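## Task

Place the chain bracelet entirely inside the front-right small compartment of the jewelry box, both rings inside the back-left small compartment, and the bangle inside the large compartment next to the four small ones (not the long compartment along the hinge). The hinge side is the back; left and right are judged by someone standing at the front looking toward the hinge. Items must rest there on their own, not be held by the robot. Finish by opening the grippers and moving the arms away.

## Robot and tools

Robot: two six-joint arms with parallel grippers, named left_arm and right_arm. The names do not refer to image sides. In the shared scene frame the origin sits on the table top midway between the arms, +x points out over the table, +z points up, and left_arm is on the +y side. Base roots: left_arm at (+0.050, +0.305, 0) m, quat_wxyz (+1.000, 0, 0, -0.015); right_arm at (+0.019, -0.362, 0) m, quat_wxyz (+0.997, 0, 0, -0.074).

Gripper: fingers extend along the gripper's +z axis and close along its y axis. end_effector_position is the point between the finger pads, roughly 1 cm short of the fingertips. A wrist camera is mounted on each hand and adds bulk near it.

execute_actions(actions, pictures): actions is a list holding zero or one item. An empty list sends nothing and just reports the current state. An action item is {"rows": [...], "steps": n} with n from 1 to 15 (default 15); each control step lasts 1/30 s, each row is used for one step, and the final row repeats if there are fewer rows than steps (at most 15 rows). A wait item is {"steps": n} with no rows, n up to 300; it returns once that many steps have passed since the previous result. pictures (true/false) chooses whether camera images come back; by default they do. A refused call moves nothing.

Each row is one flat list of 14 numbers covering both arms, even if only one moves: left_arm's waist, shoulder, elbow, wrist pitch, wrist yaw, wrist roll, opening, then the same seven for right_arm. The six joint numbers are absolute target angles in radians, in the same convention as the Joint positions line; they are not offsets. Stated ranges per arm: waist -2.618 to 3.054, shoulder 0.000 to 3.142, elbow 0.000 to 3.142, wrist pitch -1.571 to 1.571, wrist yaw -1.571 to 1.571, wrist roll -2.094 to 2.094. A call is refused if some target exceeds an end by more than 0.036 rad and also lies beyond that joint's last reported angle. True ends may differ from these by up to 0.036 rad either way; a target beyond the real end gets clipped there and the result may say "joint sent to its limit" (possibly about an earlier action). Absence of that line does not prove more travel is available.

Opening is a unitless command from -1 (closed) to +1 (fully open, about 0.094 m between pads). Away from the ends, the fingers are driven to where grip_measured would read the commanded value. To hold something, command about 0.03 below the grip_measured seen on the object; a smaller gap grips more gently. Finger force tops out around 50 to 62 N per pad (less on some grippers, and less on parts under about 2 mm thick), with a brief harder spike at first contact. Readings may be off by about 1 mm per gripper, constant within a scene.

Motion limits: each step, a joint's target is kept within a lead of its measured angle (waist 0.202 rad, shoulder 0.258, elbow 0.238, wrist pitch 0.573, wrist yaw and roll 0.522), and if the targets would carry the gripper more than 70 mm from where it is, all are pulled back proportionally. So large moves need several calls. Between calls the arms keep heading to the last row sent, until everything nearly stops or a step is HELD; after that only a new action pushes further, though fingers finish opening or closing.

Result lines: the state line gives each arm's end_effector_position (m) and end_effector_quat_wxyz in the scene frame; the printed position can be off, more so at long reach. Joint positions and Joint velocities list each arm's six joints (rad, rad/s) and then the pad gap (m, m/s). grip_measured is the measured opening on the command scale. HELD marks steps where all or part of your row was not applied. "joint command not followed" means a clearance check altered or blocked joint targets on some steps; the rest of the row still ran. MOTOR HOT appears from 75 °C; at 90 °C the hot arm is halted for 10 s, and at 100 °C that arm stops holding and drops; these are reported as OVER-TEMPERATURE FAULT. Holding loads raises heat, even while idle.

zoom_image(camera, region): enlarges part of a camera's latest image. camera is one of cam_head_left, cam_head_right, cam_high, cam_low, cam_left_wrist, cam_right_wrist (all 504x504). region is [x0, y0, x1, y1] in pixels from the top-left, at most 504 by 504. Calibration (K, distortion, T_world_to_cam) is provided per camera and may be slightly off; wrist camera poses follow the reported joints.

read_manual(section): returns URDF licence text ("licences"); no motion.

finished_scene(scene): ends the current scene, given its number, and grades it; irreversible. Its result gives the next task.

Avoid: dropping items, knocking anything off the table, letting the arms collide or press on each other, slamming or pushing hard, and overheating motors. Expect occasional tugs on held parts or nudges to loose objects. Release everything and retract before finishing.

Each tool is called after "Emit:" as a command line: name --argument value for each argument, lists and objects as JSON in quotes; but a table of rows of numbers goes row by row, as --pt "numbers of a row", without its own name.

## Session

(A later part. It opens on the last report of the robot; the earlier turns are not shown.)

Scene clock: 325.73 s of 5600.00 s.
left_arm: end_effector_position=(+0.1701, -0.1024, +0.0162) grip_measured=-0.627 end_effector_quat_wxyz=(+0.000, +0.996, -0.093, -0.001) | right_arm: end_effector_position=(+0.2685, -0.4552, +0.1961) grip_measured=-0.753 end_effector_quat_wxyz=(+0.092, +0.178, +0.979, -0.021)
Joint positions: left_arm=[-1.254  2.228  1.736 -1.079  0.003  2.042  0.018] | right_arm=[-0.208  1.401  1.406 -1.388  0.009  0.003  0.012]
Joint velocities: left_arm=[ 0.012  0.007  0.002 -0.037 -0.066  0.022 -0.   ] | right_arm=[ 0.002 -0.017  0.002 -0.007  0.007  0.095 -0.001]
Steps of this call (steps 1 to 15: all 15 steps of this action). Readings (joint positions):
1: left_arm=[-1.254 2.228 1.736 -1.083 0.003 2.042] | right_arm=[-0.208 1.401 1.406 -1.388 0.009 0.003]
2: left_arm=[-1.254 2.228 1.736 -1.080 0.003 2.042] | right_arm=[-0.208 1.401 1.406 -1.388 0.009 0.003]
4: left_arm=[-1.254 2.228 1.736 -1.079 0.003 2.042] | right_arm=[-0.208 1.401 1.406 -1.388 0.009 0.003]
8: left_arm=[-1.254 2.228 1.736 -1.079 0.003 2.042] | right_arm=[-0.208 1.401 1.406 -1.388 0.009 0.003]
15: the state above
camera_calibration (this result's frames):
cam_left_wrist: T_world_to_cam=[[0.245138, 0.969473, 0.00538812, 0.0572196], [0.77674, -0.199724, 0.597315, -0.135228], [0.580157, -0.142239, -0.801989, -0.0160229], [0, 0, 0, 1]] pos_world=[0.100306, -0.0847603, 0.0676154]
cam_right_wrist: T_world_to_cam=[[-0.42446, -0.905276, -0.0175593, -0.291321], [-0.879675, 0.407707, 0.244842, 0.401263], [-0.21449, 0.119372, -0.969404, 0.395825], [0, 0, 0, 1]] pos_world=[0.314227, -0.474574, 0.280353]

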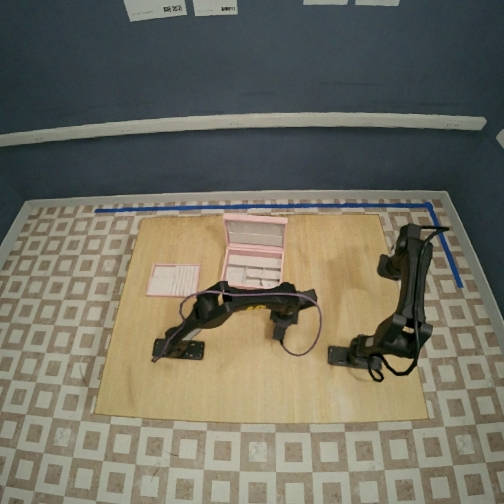

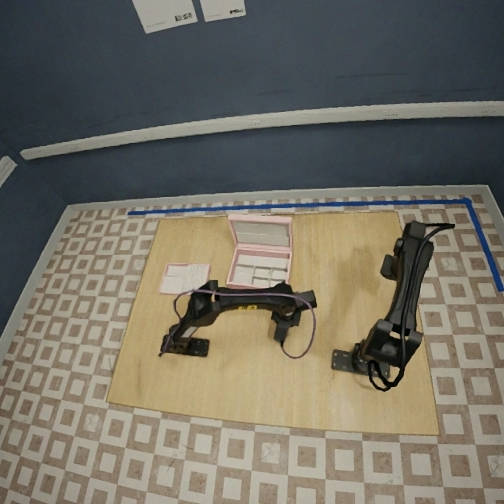

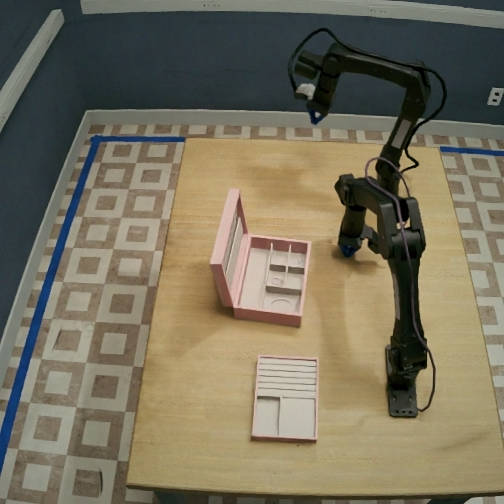

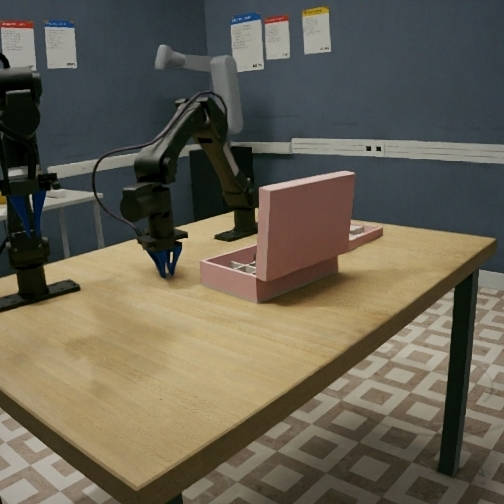

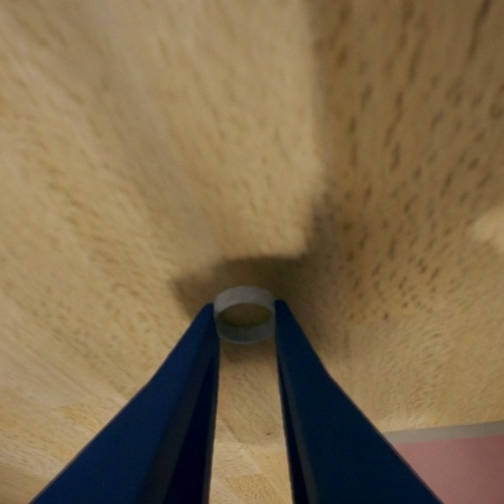

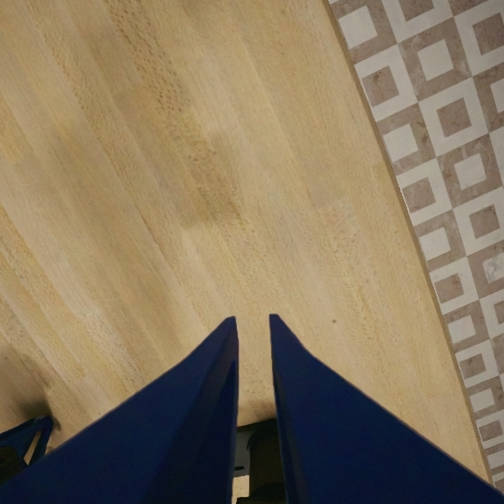

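Emit:
execute_actions --actions '[{"rows":[[-1.265,2.21,1.76,-1.1,0,2.05,-0.67,-0.2,1.4,1.4,-1.39,0,0,-0.75],[-1.265,2.2,1.79,-1.13,0,2.05,-0.67,-0.2,1.4,1.4,-1.39,0,0,-0.75],[-1.265,2.19,1.82,-1.16,0,2.05,-0.67,-0.2,1.4,1.4,-1.39,0,0,-0.75],[-1.265,2.18,1.85,-1.2,0,2.05,-0.67,-0.2,1.4,1.4,-1.39,0,0,-0.75],[-1.265,2.18,1.88,-1.24,0,2.05,-0.67,-0.2,1.4,1.4,-1.39,0,0,-0.75],[-1.265,2.18,1.91,-1.28,0,2.05,-0.67,-0.2,1.4,1.4,-1.39,0,0,-0.75],[-1.265,2.18,1.94,-1.32,0,2.05,-0.67,-0.2,1.4,1.4,-1.39,0,0,-0.75],[-1.265,2.18,1.97,-1.36,0,2.05,-0.67,-0.2,1.4,1.4,-1.39,0,0,-0.75],[-1.265,2.18,2.0,-1.4,0,2.05,-0.67,-0.2,1.4,1.4,-1.39,0,0,-0.75],[-1.265,2.18,2.03,-1.44,0,2.05,-0.67,-0.2,1.4,1.4,-1.39,0,0,-0.75],[-1.265,2.18,2.06,-1.47,0,2.05,-0.67,-0.2,1.4,1.4,-1.39,0,0,-0.75],[-1.25,2.18,2.09,-1.5,0,2.05,-0.67,-0.2,1.4,1.4,-1.39,0,0,-0.75],[-1.23,2.18,2.11,-1.5,0,2.05,-0.67,-0.2,1.4,1.4,-1.39,0,0,-0.75],[-1.2,2.18,2.12,-1.5,0,2.05,-0.67,-0.2,1.4,1.4,-1.39,0,0,-0.75],[-1.17,2.18,2.12,-1.5,0,2.05,-0.67,-0.2,1.4,1.4,-1.39,0,0,-0.75]]}]' --pictures false

Emit:
execute_actions --actions '[{"rows":[[-1.13,2.18,2.12,-1.5,0,2.05,-0.67,-0.2,1.4,1.4,-1.39,0,0,-0.75],[-1.09,2.18,2.12,-1.5,0,2.05,-0.67,-0.2,1.4,1.4,-1.39,0,0,-0.75],[-1.05,2.18,2.12,-1.5,0,2.05,-0.67,-0.2,1.4,1.4,-1.39,0,0,-0.75],[-1.01,2.18,2.12,-1.5,0,2.05,-0.67,-0.2,1.4,1.4,-1.39,0,0,-0.75],[-0.97,2.18,2.13,-1.5,0,2.05,-0.67,-0.2,1.4,1.4,-1.39,0,0,-0.75],[-0.93,2.19,2.14,-1.5,0,2.05,-0.67,-0.2,1.4,1.4,-1.39,0,0,-0.75],[-0.89,2.2,2.16,-1.5,0,2.05,-0.67,-0.2,1.4,1.4,-1.39,0,0,-0.75],[-0.85,2.21,2.18,-1.5,0,2.05,-0.67,-0.2,1.4,1.4,-1.39,0,0,-0.75],[-0.82,2.22,2.2,-1.5,0,2.05,-0.67,-0.2,1.4,1.4,-1.39,0,0,-0.75],[-0.79,2.23,2.21,-1.5,0,2.05,-0.67,-0.2,1.4,1.4,-1.39,0,0,-0.75],[-0.77,2.24,2.22,-1.5,0,2.05,-0.67,-0.2,1.4,1.4,-1.39,0,0,-0.75],[-0.75,2.25,2.23,-1.5,0,2.05,-0.67,-0.2,1.4,1.4,-1.39,0,0,-0.75],[-0.74,2.26,2.23,-1.5,0,2.05,-0.67,-0.2,1.4,1.4,-1.39,0,0,-0.75],[-0.735,2.27,2.23,-1.5,0,2.05,-0.67,-0.2,1.4,1.4,-1.39,0,0,-0.75]]}]' --pictures false

Emit:
execute_actions --actions '[{"steps":12}]' --pictures false

Emit:
execute_actions --actions '[{"rows":[[-0.735,2.27,2.2,-1.48,0,2.05,-0.67,-0.2,1.4,1.4,-1.39,0,0,-0.75],[-0.735,2.27,2.175,-1.455,0,2.05,-0.67,-0.2,1.4,1.4,-1.39,0,0,-0.75],[-0.735,2.27,2.15,-1.43,0,2.05,-0.67,-0.2,1.4,1.4,-1.39,0,0,-0.75],[-0.735,2.27,2.125,-1.405,0,2.05,-0.67,-0.2,1.4,1.4,-1.39,0,0,-0.75],[-0.735,2.27,2.1,-1.38,0,2.05,-0.67,-0.2,1.4,1.4,-1.39,0,0,-0.75],[-0.735,2.27,2.075,-1.355,0,2.05,-0.67,-0.2,1.4,1.4,-1.39,0,0,-0.75],[-0.735,2.27,2.05,-1.33,0,2.05,-0.67,-0.2,1.4,1.4,-1.39,0,0,-0.75],[-0.735,2.27,2.025,-1.305,0,2.05,-0.67,-0.2,1.4,1.4,-1.39,0,0,-0.75],[-0.735,2.27,2.0,-1.28,0,2.05,-0.67,-0.2,1.4,1.4,-1.39,0,0,-0.75],[-0.735,2.27,1.98,-1.265,0,2.05,-0.67,-0.2,1.4,1.4,-1.39,0,0,-0.75],[-0.735,2.27,1.96,-1.25,0,2.05,-0.67,-0.2,1.4,1.4,-1.39,0,0,-0.75]]}]' --pictures false

Emit:
execute_actions --actions '[{"steps":12}]'

Scene clock: 361.87 s of 5600.00 s.
left_arm: end_effector_position=(+0.1795, -0.1139, +0.1162) grip_measured=-0.627 end_effector_quat_wxyz=(+0.027, +0.996, -0.086, +0.009) | right_arm: end_effector_position=(+0.2685, -0.4552, +0.1961) grip_measured=-0.753 end_effector_quat_wxyz=(+0.092, +0.178, +0.979, -0.021)
Joint positions: left_arm=[-1.24   2.198  2.084 -1.4    0.004  2.042  0.018] | right_arm=[-0.208  1.401  1.406 -1.388  0.009  0.003  0.012]
Joint velocities: left_arm=[ 0.286 -0.149  0.374 -0.403  0.022  0.037 -0.001] | right_arm=[ 0.007  0.002 -0.002  0.007  0.007 -0.007 -0.   ]
Steps of this call (steps 1 to 15: the robot went on to your last target; steps 16 to 90: nothing new was sent; then 32.63 s passed at rest; steps 91 to 105: all 15 steps of this action). Readings (joint positions):
91: left_arm=[-1.254 2.228 1.736 -1.079 0.003 2.042] | right_arm=[-0.208 1.401 1.406 -1.388 0.009 0.003]
92: left_arm=[-1.254 2.228 1.741 -1.084 0.003 2.042] | right_arm=[-0.208 1.401 1.406 -1.388 0.009 0.003]
94: left_arm=[-1.254 2.228 1.768 -1.114 0.003 2.042] | right_arm=[-0.208 1.401 1.406 -1.388 0.009 0.003]
98: left_arm=[-1.254 2.225 1.888 -1.212 0.003 2.042] | right_arm=[-0.208 1.401 1.406 -1.388 0.009 0.003]
105: the state above

Scene clock: 362.37 s of 5600.00 s.
left_arm: end_effector_position=(+0.3817, +0.0034, +0.1292) grip_measured=-0.627 end_effector_quat_wxyz=(+0.027, +0.984, +0.177, +0.026) | right_arm: end_effector_position=(+0.2685, -0.4552, +0.1961) grip_measured=-0.753 end_effector_quat_wxyz=(+0.092, +0.178, +0.979, -0.021)
Joint positions: left_arm=[-0.713  2.24   2.204 -1.461 -0.01   2.042  0.018] | right_arm=[-0.208  1.401  1.406 -1.388  0.009  0.003  0.012]
Joint velocities: left_arm=[ 0.237  0.164  0.027 -0.007 -0.007  0.022  0.   ] | right_arm=[ 0.017 -0.007  0.007  0.007  0.007 -0.037  0.   ]
Steps of this call (steps 1 to 15: all 15 steps of this action). Readings (joint positions):
1: left_arm=[-1.224 2.193 2.094 -1.412 0.006 2.042] | right_arm=[-0.208 1.401 1.406 -1.388 0.009 0.003]
2: left_arm=[-1.199 2.189 2.099 -1.422 0.008 2.042] | right_arm=[-0.208 1.401 1.406 -1.388 0.009 0.003]
4: left_arm=[-1.126 2.188 2.101 -1.438 0.009 2.042] | right_arm=[-0.208 1.401 1.406 -1.388 0.009 0.003]
8: left_arm=[-0.930 2.196 2.120 -1.457 0.007 2.042] | right_arm=[-0.208 1.401 1.406 -1.388 0.009 0.003]
15: the state above

Scene clock: 362.77 s of 5600.00 s.
left_arm: end_effector_position=(+0.3754, +0.0006, +0.1182) grip_measured=-0.627 end_effector_quat_wxyz=(+0.012, +0.985, +0.170, +0.015) | right_arm: end_effector_position=(+0.2685, -0.4552, +0.1961) grip_measured=-0.753 end_effector_quat_wxyz=(+0.092, +0.178, +0.979, -0.021)
Joint positions: left_arm=[-0.727  2.265  2.204 -1.473 -0.01   2.042  0.018] | right_arm=[-0.208  1.401  1.406 -1.388  0.009  0.003  0.012]
Joint velocities: left_arm=[-0.007  0.017  0.007 -0.051 -0.051  0.007 -0.001] | right_arm=[ 0.002 -0.017  0.007 -0.007  0.007 -0.022  0.002]
Steps of this call (steps 1 to 12: the robot went on to your last target). Readings (joint positions):
1: left_arm=[-0.709 2.245 2.204 -1.462 -0.011 2.042] | right_arm=[-0.208 1.401 1.406 -1.388 0.009 0.003]
2: left_arm=[-0.709 2.250 2.204 -1.464 -0.011 2.042] | right_arm=[-0.208 1.401 1.406 -1.388 0.009 0.003]
4: left_arm=[-0.716 2.259 2.204 -1.468 -0.011 2.042] | right_arm=[-0.208 1.401 1.406 -1.388 0.009 0.003]
8: left_arm=[-0.727 2.265 2.204 -1.471 -0.010 2.042] | right_arm=[-0.208 1.401 1.406 -1.388 0.009 0.003]
12: the state above

Scene clock: 363.27 s of 5600.00 s.
left_arm: end_effector_position=(+0.3673, +0.0083, +0.0565) grip_measured=-0.627 end_effector_quat_wxyz=(-0.014, +0.985, +0.170, -0.004) | right_arm: end_effector_position=(+0.2685, -0.4552, +0.1961) grip_measured=-0.753 end_effector_quat_wxyz=(+0.092, +0.178, +0.979, -0.021)
Joint positions: left_arm=[-0.727  2.272  1.97  -1.297 -0.01   2.042  0.018] | right_arm=[-0.208  1.401  1.406 -1.388  0.009  0.003  0.012]
Joint velocities: left_arm=[ 0.002  0.027 -0.027  0.183 -0.022 -0.022  0.002] | right_arm=[ 0.012  0.007 -0.012 -0.007 -0.007  0.007 -0.   ]
Steps of this call (steps 1 to 15: all 15 steps of this action). Readings (joint positions):
1: left_arm=[-0.727 2.265 2.204 -1.473 -0.010 2.042] | right_arm=[-0.208 1.401 1.406 -1.388 0.009 0.003]
2: left_arm=[-0.727 2.265 2.204 -1.472 -0.010 2.042] | right_arm=[-0.208 1.401 1.406 -1.388 0.009 0.003]
4: left_arm=[-0.727 2.265 2.186 -1.455 -0.010 2.042] | right_arm=[-0.208 1.401 1.406 -1.388 0.009 0.003]
8: left_arm=[-0.727 2.265 2.085 -1.389 -0.010 2.042] | right_arm=[-0.208 1.401 1.406 -1.388 0.009 0.003]
15: the state above

Scene clock: 363.67 s of 5600.00 s.
left_arm: end_effector_position=(+0.3734, +0.0025, +0.0562) grip_measured=-0.627 end_effector_quat_wxyz=(-0.001, +0.985, +0.170, +0.006) | right_arm: end_effector_position=(+0.2685, -0.4552, +0.1961) grip_measured=-0.753 end_effector_quat_wxyz=(+0.092, +0.178, +0.979, -0.021)
Joint positions: left_arm=[-0.727  2.272  1.97  -1.263 -0.01   2.042  0.018] | right_arm=[-0.208  1.401  1.406 -1.388  0.009  0.003  0.012]
Joint velocities: left_arm=[ 0.002 -0.012 -0.007 -0.007  0.022  0.007 -0.001] | right_arm=[ 0.012 -0.002 -0.007 -0.022  0.066 -0.037  0.   ]
Steps of this call (steps 1 to 12: the robot went on to your last target). Readings (joint positions):
1: left_arm=[-0.727 2.272 1.970 -1.291 -0.010 2.042] | right_arm=[-0.208 1.401 1.406 -1.388 0.009 0.003]
2: left_arm=[-0.727 2.272 1.970 -1.284 -0.010 2.042] | right_arm=[-0.208 1.401 1.406 -1.388 0.009 0.003]
4: left_arm=[-0.727 2.272 1.970 -1.274 -0.010 2.042] | right_arm=[-0.208 1.401 1.406 -1.388 0.009 0.003]
8: left_arm=[-0.727 2.272 1.970 -1.266 -0.010 2.042] | right_arm=[-0.208 1.401 1.406 -1.388 0.009 0.003]
12: the state above
camera_calibration (this result's frames):
cam_left_wrist: T_world_to_cam=[[-0.275278, 0.961344, 0.00634204, 0.0997584], [0.764186, 0.21481, 0.608175, -0.292962], [0.583303, 0.172264, -0.793778, -0.0894222], [0, 0, 0, 1]] pos_world=[0.303499, -0.0175667, 0.106558]
cam_right_wrist: T_world_to_cam=[[-0.424393, -0.9053, -0.0179327, -0.291209], [-0.879736, 0.407558, 0.24487, 0.401201], [-0.214372, 0.119697, -0.96939, 0.395936], [0, 0, 0, 1]] pos_world=[0.314242, -0.474537, 0.280352]

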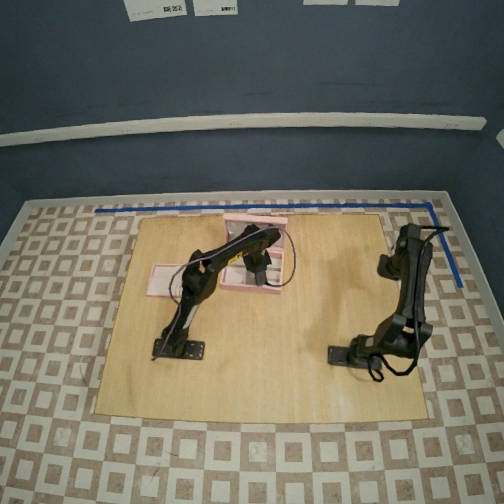

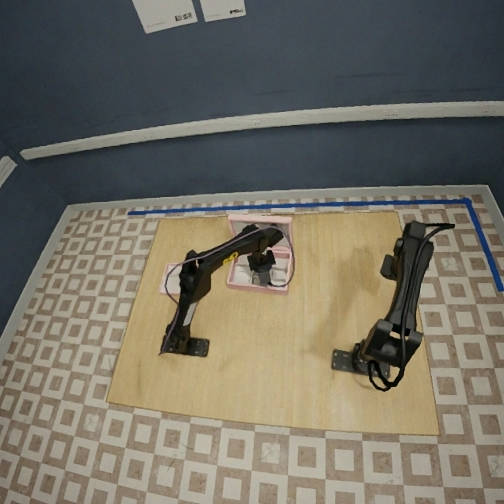

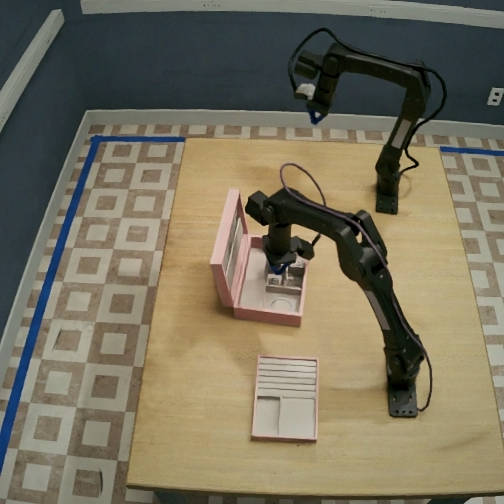

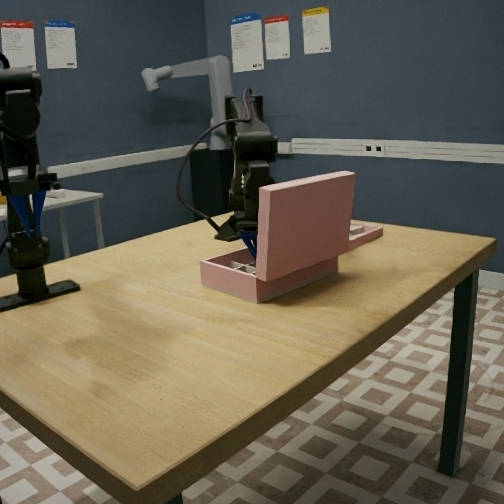

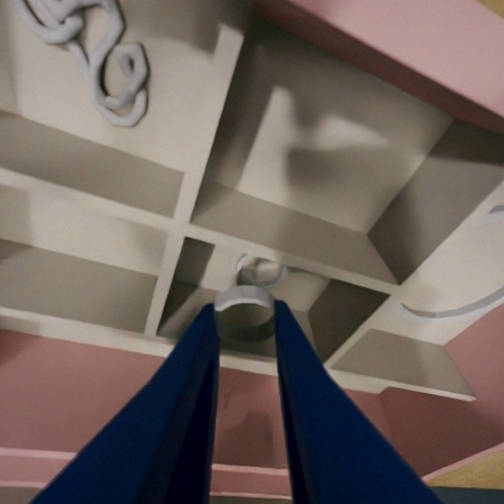

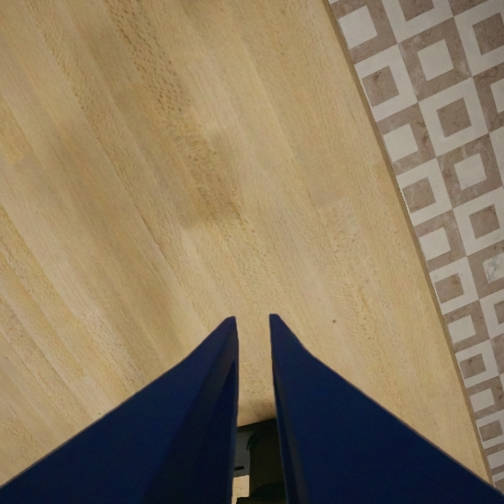

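Lowering to about z = 0.038 and releasing.

Emit:
execute_actions --actions '[{"rows":[[-0.735,2.28,1.95,-1.24,0,2.05,-0.67,-0.2,1.4,1.4,-1.39,0,0,-0.75],[-0.735,2.29,1.945,-1.23,0,2.05,-0.67,-0.2,1.4,1.4,-1.39,0,0,-0.75],[-0.735,2.3,1.94,-1.22,0,2.05,-0.67,-0.2,1.4,1.4,-1.39,0,0,-0.75],[-0.735,2.305,1.935,-1.21,0,2.05,-0.67,-0.2,1.4,1.4,-1.39,0,0,-0.75]]}]'

Scene clock: 368.17 s of 5600.00 s.
left_arm: end_effector_position=(+0.3749, +0.0010, +0.0396) grip_measured=-0.627 end_effector_quat_wxyz=(-0.004, +0.986, +0.170, +0.003) | right_arm: end_effector_position=(+0.2685, -0.4552, +0.1961) grip_measured=-0.753 end_effector_quat_wxyz=(+0.092, +0.178, +0.979, -0.021)
Joint positions: left_arm=[-0.727  2.299  1.949 -1.224 -0.01   2.042  0.018] | right_arm=[-0.208  1.401  1.406 -1.388  0.009  0.003  0.012]
Joint velocities: left_arm=[-0.007 -0.002 -0.002 -0.007 -0.037 -0.051  0.   ] | right_arm=[ 0.002  0.002 -0.017 -0.051 -0.022  0.022  0.   ]
Steps of this call (steps 1 to 30: the robot went on to your last target; steps 31 to 90: nothing new was sent; then 1.00 s passed at rest; steps 91 to 105: all 15 steps of this action). Readings (joint positions):
91: left_arm=[-0.727 2.272 1.970 -1.260 -0.010 2.042] | right_arm=[-0.208 1.401 1.406 -1.388 0.009 0.003]
92: left_arm=[-0.727 2.272 1.970 -1.258 -0.010 2.042] | right_arm=[-0.208 1.401 1.406 -1.388 0.009 0.003]
94: left_arm=[-0.727 2.274 1.965 -1.246 -0.010 2.042] | right_arm=[-0.208 1.401 1.406 -1.388 0.009 0.003]
98: left_arm=[-0.727 2.288 1.955 -1.230 -0.010 2.042] | right_arm=[-0.208 1.401 1.406 -1.388 0.009 0.003]
105: the state above
camera_calibration (this result's frames):
cam_left_wrist: T_world_to_cam=[[-0.275213, 0.961283, 0.013896, 0.101357], [0.768048, 0.211151, 0.60458, -0.285024], [0.578238, 0.177061, -0.796423, -0.101248], [0, 0, 0, 1]] pos_world=[0.305352, -0.0193223, 0.090275]
cam_right_wrist: T_world_to_cam=[[-0.424393, -0.9053, -0.0179327, -0.291209], [-0.879736, 0.407558, 0.24487, 0.401201], [-0.214372, 0.119697, -0.96939, 0.395936], [0, 0, 0, 1]] pos_world=[0.314242, -0.474537, 0.280352]

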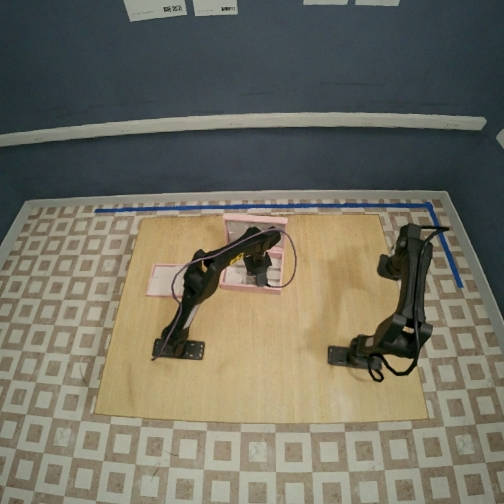

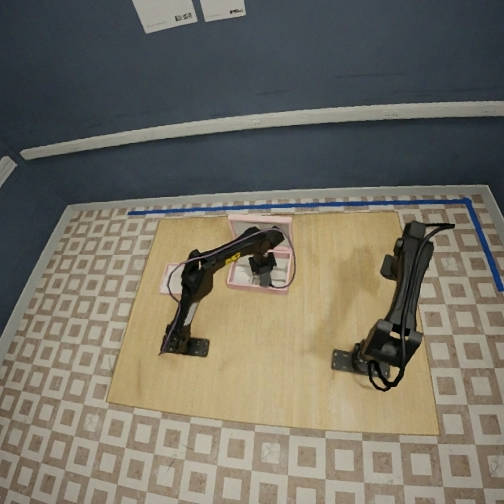

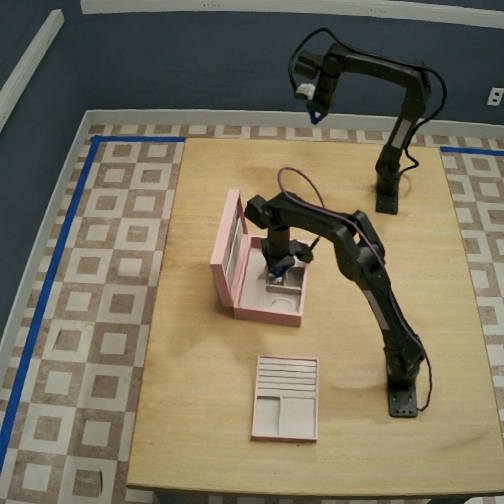

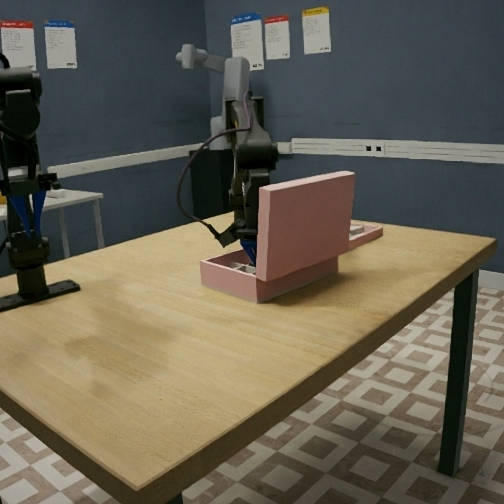

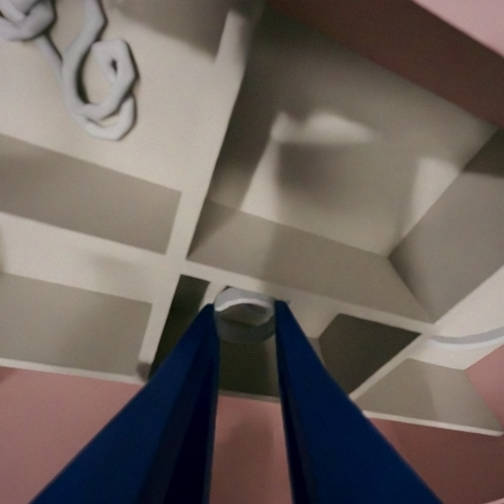

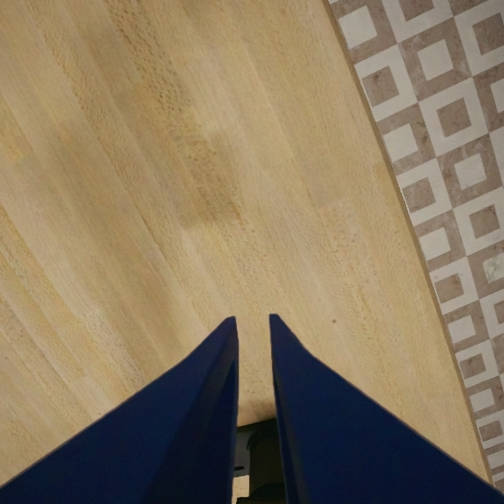

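Emit:
execute_actions --actions '[{"rows":[[-0.735,2.32,1.935,-1.21,0,2.05,-0.67,-0.2,1.4,1.4,-1.39,0,0,-0.75],[-0.735,2.32,1.935,-1.21,0,2.05,-0.67,-0.2,1.4,1.4,-1.39,0,0,-0.75],[-0.735,2.32,1.935,-1.21,0,2.05,-0.67,-0.2,1.4,1.4,-1.39,0,0,-0.75],[-0.735,2.32,1.935,-1.21,0,2.05,-0.67,-0.2,1.4,1.4,-1.39,0,0,-0.75],[-0.735,2.32,1.935,-1.21,0,2.05,-0.67,-0.2,1.4,1.4,-1.39,0,0,-0.75],[-0.735,2.32,1.935,-1.21,0,2.05,-0.67,-0.2,1.4,1.4,-1.39,0,0,-0.75],[-0.735,2.32,1.935,-1.21,0,2.05,-0.67,-0.2,1.4,1.4,-1.39,0,0,-0.75],[-0.735,2.32,1.935,-1.21,0,2.05,-0.67,-0.2,1.4,1.4,-1.39,0,0,-0.75],[-0.735,2.31,1.935,-1.21,0,2.05,-0.5,-0.2,1.4,1.4,-1.39,0,0,-0.75]]}]' --pictures false

Emit:
execute_actions --actions '[{"rows":[[-0.735,2.29,1.97,-1.23,0,2.05,-0.5,-0.2,1.4,1.4,-1.39,0,0,-0.75],[-0.735,2.28,2.0,-1.26,0,2.05,-0.5,-0.2,1.4,1.4,-1.39,0,0,-0.75],[-0.735,2.27,2.03,-1.3,0,2.05,-0.5,-0.2,1.4,1.4,-1.39,0,0,-0.75],[-0.735,2.26,2.06,-1.34,0,2.05,-0.5,-0.2,1.4,1.4,-1.39,0,0,-0.75],[-0.735,2.25,2.09,-1.38,0,2.05,-0.5,-0.2,1.4,1.4,-1.39,0,0,-0.75],[-0.735,2.24,2.12,-1.42,0,2.05,-0.5,-0.2,1.4,1.4,-1.39,0,0,-0.75],[-0.735,2.23,2.14,-1.46,0,2.05,-0.5,-0.2,1.4,1.4,-1.39,0,0,-0.75],[-0.735,2.22,2.16,-1.5,0,2.05,-0.5,-0.2,1.4,1.4,-1.39,0,0,-0.75]]}]'

Scene clock: 376.07 s of 5600.00 s.
left_arm: end_effector_position=(+0.3754, +0.0006, +0.0396) grip_measured=-0.502 end_effector_quat_wxyz=(-0.003, +0.986, +0.170, +0.004) | right_arm: end_effector_position=(+0.2685, -0.4552, +0.1961) grip_measured=-0.753 end_effector_quat_wxyz=(+0.092, +0.178, +0.979, -0.021)
Joint positions: left_arm=[-0.727  2.299  1.949 -1.221 -0.01   2.042  0.023] | right_arm=[-0.208  1.401  1.406 -1.388  0.009  0.003  0.012]
Joint velocities: left_arm=[-0.012 -0.022 -0.027  0.037  0.066  0.022  0.   ] | right_arm=[-0.002 -0.027  0.032  0.037  0.022 -0.007  0.001]
Steps of this call (steps 1 to 15: the robot went on to your last target; steps 16 to 90: nothing new was sent; then 4.40 s passed at rest; steps 91 to 105: all 15 steps of this action). Readings (joint positions):
91: left_arm=[-0.727 2.299 1.949 -1.221 -0.010 2.042] | right_arm=[-0.208 1.401 1.406 -1.388 0.009 0.003]
92: left_arm=[-0.727 2.299 1.949 -1.221 -0.010 2.042] | right_arm=[-0.208 1.401 1.406 -1.388 0.009 0.003]
94: left_arm=[-0.727 2.299 1.949 -1.221 -0.010 2.042] | right_arm=[-0.208 1.401 1.406 -1.388 0.009 0.003]
98: left_arm=[-0.727 2.299 1.949 -1.221 -0.010 2.042] | right_arm=[-0.208 1.401 1.406 -1.388 0.009 0.003]
105: the state above

Scene clock: 376.57 s of 5600.00 s.
left_arm: end_effector_position=(+0.3713, +0.0045, +0.1228) grip_measured=-0.502 end_effector_quat_wxyz=(+0.018, +0.985, +0.170, +0.019) | right_arm: end_effector_position=(+0.2685, -0.4552, +0.1961) grip_measured=-0.753 end_effector_quat_wxyz=(+0.092, +0.178, +0.979, -0.021)
Joint positions: left_arm=[-0.727  2.218  2.144 -1.446 -0.01   2.042  0.023] | right_arm=[-0.208  1.401  1.406 -1.388  0.009  0.003  0.012]
Joint velocities: left_arm=[-0.002 -0.002 -0.002 -0.198 -0.066  0.007 -0.001] | right_arm=[-0.012 -0.007 -0.027 -0.051 -0.081  0.051 -0.   ]
Steps of this call (steps 1 to 15: all 15 steps of this action). Readings (joint positions):
1: left_arm=[-0.727 2.299 1.949 -1.221 -0.010 2.042] | right_arm=[-0.208 1.401 1.406 -1.388 0.009 0.003]
2: left_arm=[-0.727 2.299 1.953 -1.225 -0.010 2.042] | right_arm=[-0.208 1.401 1.406 -1.388 0.009 0.003]
4: left_arm=[-0.727 2.299 1.979 -1.251 -0.010 2.042] | right_arm=[-0.208 1.401 1.406 -1.388 0.009 0.003]
8: left_arm=[-0.727 2.285 2.088 -1.346 -0.010 2.042] | right_arm=[-0.208 1.401 1.406 -1.388 0.009 0.003]
15: the state above
camera_calibration (this result's frames):
cam_left_wrist: T_world_to_cam=[[-0.274843, 0.960932, -0.0327365, 0.101494], [0.743846, 0.23408, 0.626019, -0.327066], [0.609225, 0.147706, -0.77912, -0.0469316], [0, 0, 0, 1]] pos_world=[0.299774, -0.0140376, 0.171507]
cam_right_wrist: T_world_to_cam=[[-0.424393, -0.9053, -0.0179327, -0.291209], [-0.879736, 0.407558, 0.24487, 0.401201], [-0.214372, 0.119697, -0.96939, 0.395936], [0, 0, 0, 1]] pos_world=[0.314242, -0.474537, 0.280352]

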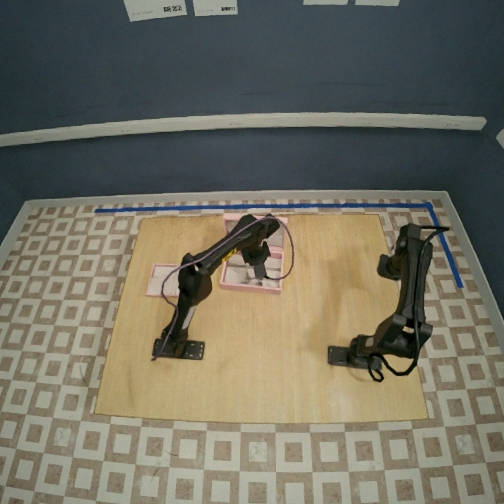

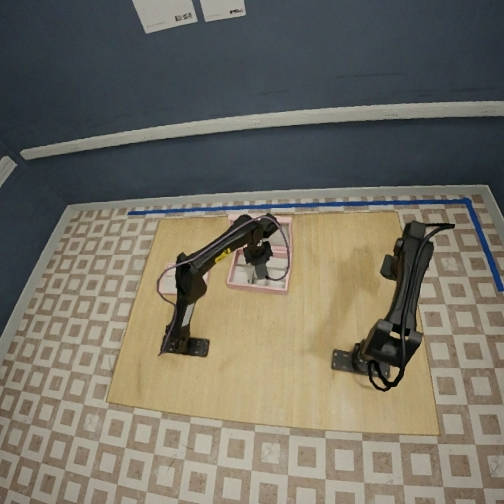

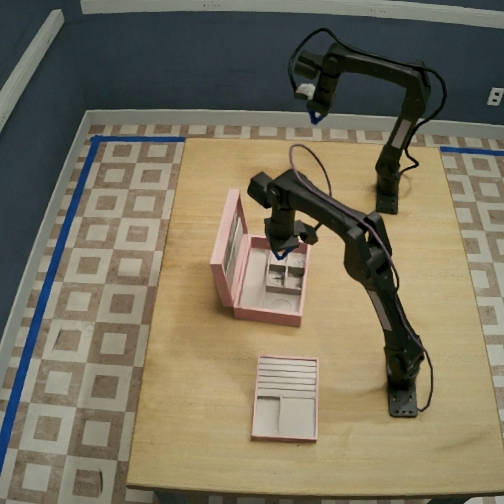

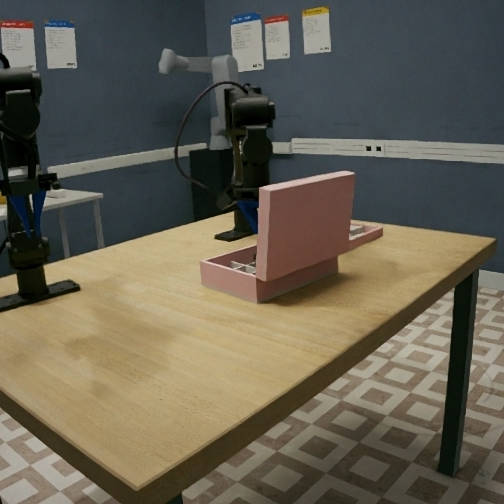

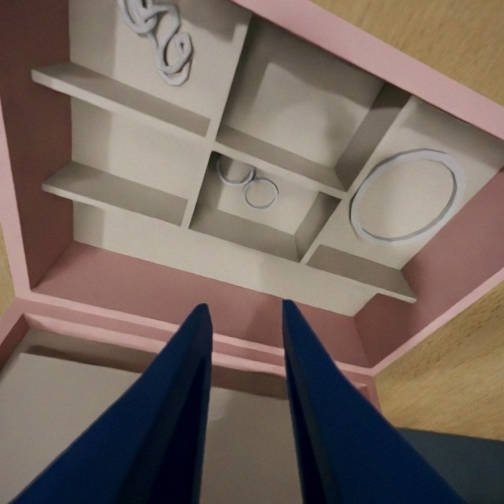

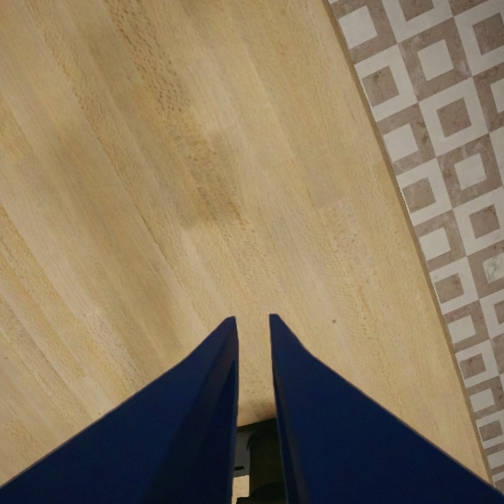

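Emit:
execute_actions --actions '[{"rows":[[-0.73,2.15,2.11,-1.48,0,2.05,-0.5,-0.2,1.4,1.4,-1.39,0,0,-0.75],[-0.72,2.08,2.05,-1.46,0,2.05,-0.5,-0.2,1.4,1.4,-1.39,0,0,-0.75],[-0.7,2.01,1.99,-1.44,0,2.05,-0.5,-0.2,1.4,1.4,-1.39,0,0,-0.75],[-0.66,1.94,1.93,-1.42,0,2.05,-0.5,-0.2,1.4,1.4,-1.39,0,0,-0.75],[-0.62,1.87,1.87,-1.4,0,2.05,-0.5,-0.2,1.4,1.4,-1.39,0,0,-0.75],[-0.58,1.8,1.81,-1.4,0,2.05,-0.5,-0.2,1.4,1.4,-1.39,0,0,-0.75],[-0.54,1.73,1.75,-1.4,0,2.05,-0.5,-0.2,1.4,1.4,-1.39,0,0,-0.75],[-0.48,1.66,1.69,-1.4,0,2.05,-0.5,-0.2,1.4,1.4,-1.39,0,0,-0.75],[-0.42,1.59,1.63,-1.4,0,2.05,-0.5,-0.2,1.4,1.4,-1.39,0,0,-0.75],[-0.36,1.52,1.57,-1.4,0,2.05,-0.5,-0.2,1.4,1.4,-1.39,0,0,-0.75],[-0.3,1.45,1.51,-1.4,0,2.05,-0.5,-0.2,1.4,1.4,-1.39,0,0,-0.75],[-0.2,1.4,1.45,-1.4,0,2.05,-0.5,-0.2,1.4,1.4,-1.39,0,0,-0.75],[-0.1,1.35,1.4,-1.4,0,2.05,-0.5,-0.2,1.4,1.4,-1.39,0,0,-0.75],[0,1.3,1.35,-1.4,0,2.05,-0.5,-0.2,1.4,1.4,-1.39,0,0,-0.75]]}]' --pictures false

Emit:
execute_actions --actions '[{"steps":15}]'

Emit:
zoom_image --camera "cam_head_left" --region '[210, 210, 300, 300]'

Scene clock: 386.47 s of 5600.00 s.
left_arm: end_effector_position=(+0.3181, +0.2477, +0.2105) grip_measured=-0.502 end_effector_quat_wxyz=(+0.073, +0.898, +0.423, +0.097) | right_arm: end_effector_position=(+0.2685, -0.4552, +0.1961) grip_measured=-0.753 end_effector_quat_wxyz=(+0.092, +0.178, +0.979, -0.021)
Joint positions: left_arm=[-0.187  1.394  1.449 -1.382 -0.004  2.042  0.023] | right_arm=[-0.208  1.401  1.406 -1.388  0.009  0.003  0.012]
Joint velocities: left_arm=[ 2.171 -1.746 -1.453 -0.139 -0.051 -0.022 -0.   ] | right_arm=[-0.017 -0.002 -0.007  0.022  0.007 -0.051  0.001]
Steps of this call (steps 1 to 30: the robot went on to your last target; steps 31 to 90: nothing new was sent; then 6.40 s passed at rest; steps 91 to 105: all 15 steps of this action). Readings (joint positions):
91: left_arm=[-0.727 2.214 2.139 -1.472 -0.010 2.042] | right_arm=[-0.208 1.401 1.406 -1.388 0.009 0.003]
92: left_arm=[-0.727 2.196 2.115 -1.461 -0.010 2.042] | right_arm=[-0.208 1.401 1.406 -1.388 0.009 0.003]
94: left_arm=[-0.721 2.116 2.015 -1.436 -0.007 2.042] | right_arm=[-0.208 1.401 1.406 -1.388 0.009 0.003]
98: left_arm=[-0.621 1.873 1.821 -1.416 0.001 2.042] | right_arm=[-0.208 1.401 1.406 -1.388 0.009 0.003]
105: the state above

Scene clock: 386.97 s of 5600.00 s.
left_arm: end_effector_position=(+0.2962, +0.3020, +0.2089) grip_measured=-0.502 end_effector_quat_wxyz=(+0.059, +0.853, +0.508, +0.104) | right_arm: end_effector_position=(+0.2685, -0.4552, +0.1961) grip_measured=-0.753 end_effector_quat_wxyz=(+0.092, +0.178, +0.979, -0.021)
Joint positions: left_arm=[ 0.004  1.294  1.367 -1.404 -0.012  2.043  0.023] | right_arm=[-0.208  1.401  1.406 -1.388  0.009  0.003  0.012]
Joint velocities: left_arm=[-0.012 -0.007 -0.002  0.007 -0.007 -0.051 -0.001] | right_arm=[-0.012  0.007  0.007  0.051  0.051  0.007  0.   ]
Steps of this call (steps 1 to 15: the robot went on to your last target). Readings (joint positions):
1: left_arm=[-0.110 1.345 1.411 -1.390 -0.006 2.043] | right_arm=[-0.208 1.401 1.406 -1.388 0.009 0.003]
2: left_arm=[-0.047 1.313 1.391 -1.400 -0.013 2.043] | right_arm=[-0.208 1.401 1.406 -1.388 0.009 0.003]
4: left_arm=[0.003 1.294 1.379 -1.406 -0.020 2.043] | right_arm=[-0.208 1.401 1.406 -1.388 0.009 0.003]
8: left_arm=[0.004 1.294 1.368 -1.404 -0.015 2.043] | right_arm=[-0.208 1.401 1.406 -1.388 0.009 0.003]
15: the state above
camera_calibration (this result's frames):
cam_left_wrist: T_world_to_cam=[[-0.82516, 0.531095, -0.192479, 0.124], [0.272714, 0.672918, 0.68761, -0.400592], [0.494709, 0.514897, -0.700103, -0.07158], [0, 0, 0, 1]] pos_world=[0.246978, 0.240567, 0.249205]
cam_right_wrist: T_world_to_cam=[[-0.424393, -0.9053, -0.0179327, -0.291209], [-0.879736, 0.407558, 0.24487, 0.401201], [-0.214372, 0.119697, -0.96939, 0.395936], [0, 0, 0, 1]] pos_world=[0.314242, -0.474537, 0.280352]

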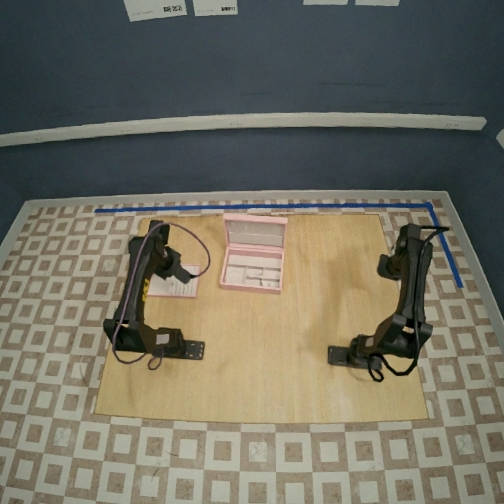

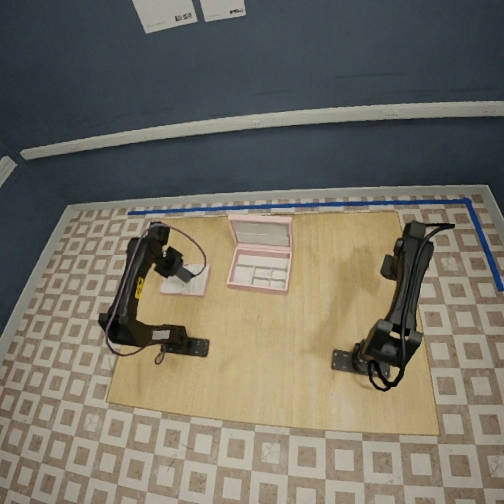

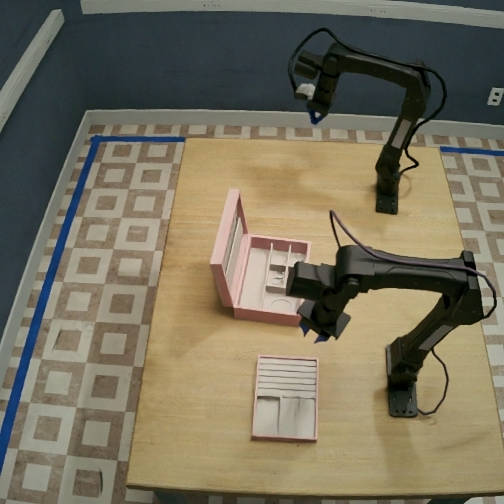

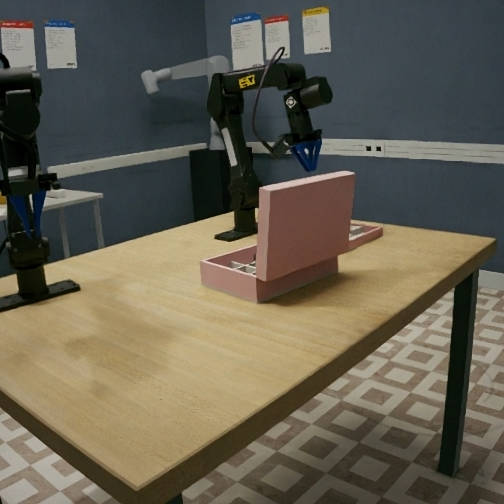

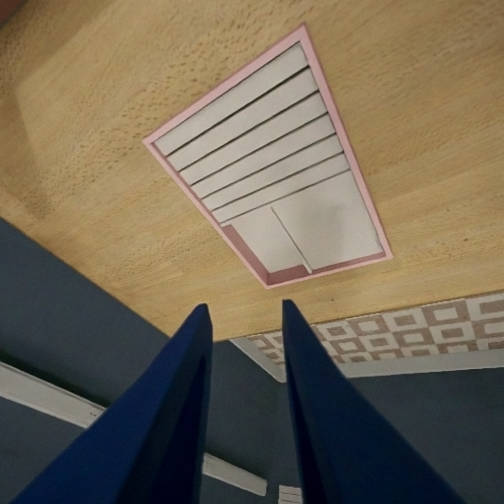

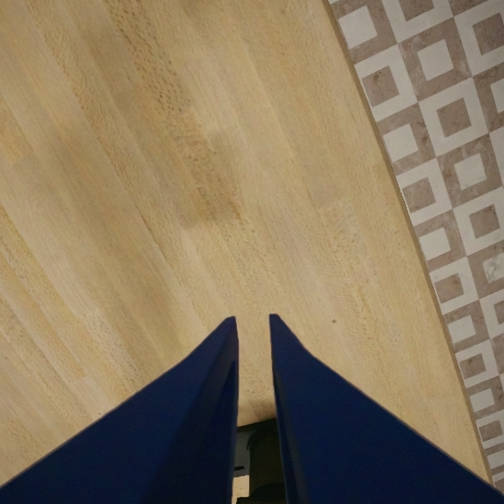

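Region (210, 210, 300, 300) of cam_head_left's 504x504 image, scaled by 5.600, with more detail than that image has.

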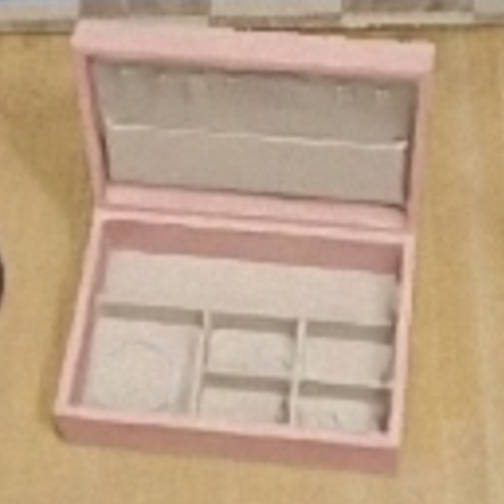

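Emit:
finished_scene --scene 1

The scene is finished: the task was done.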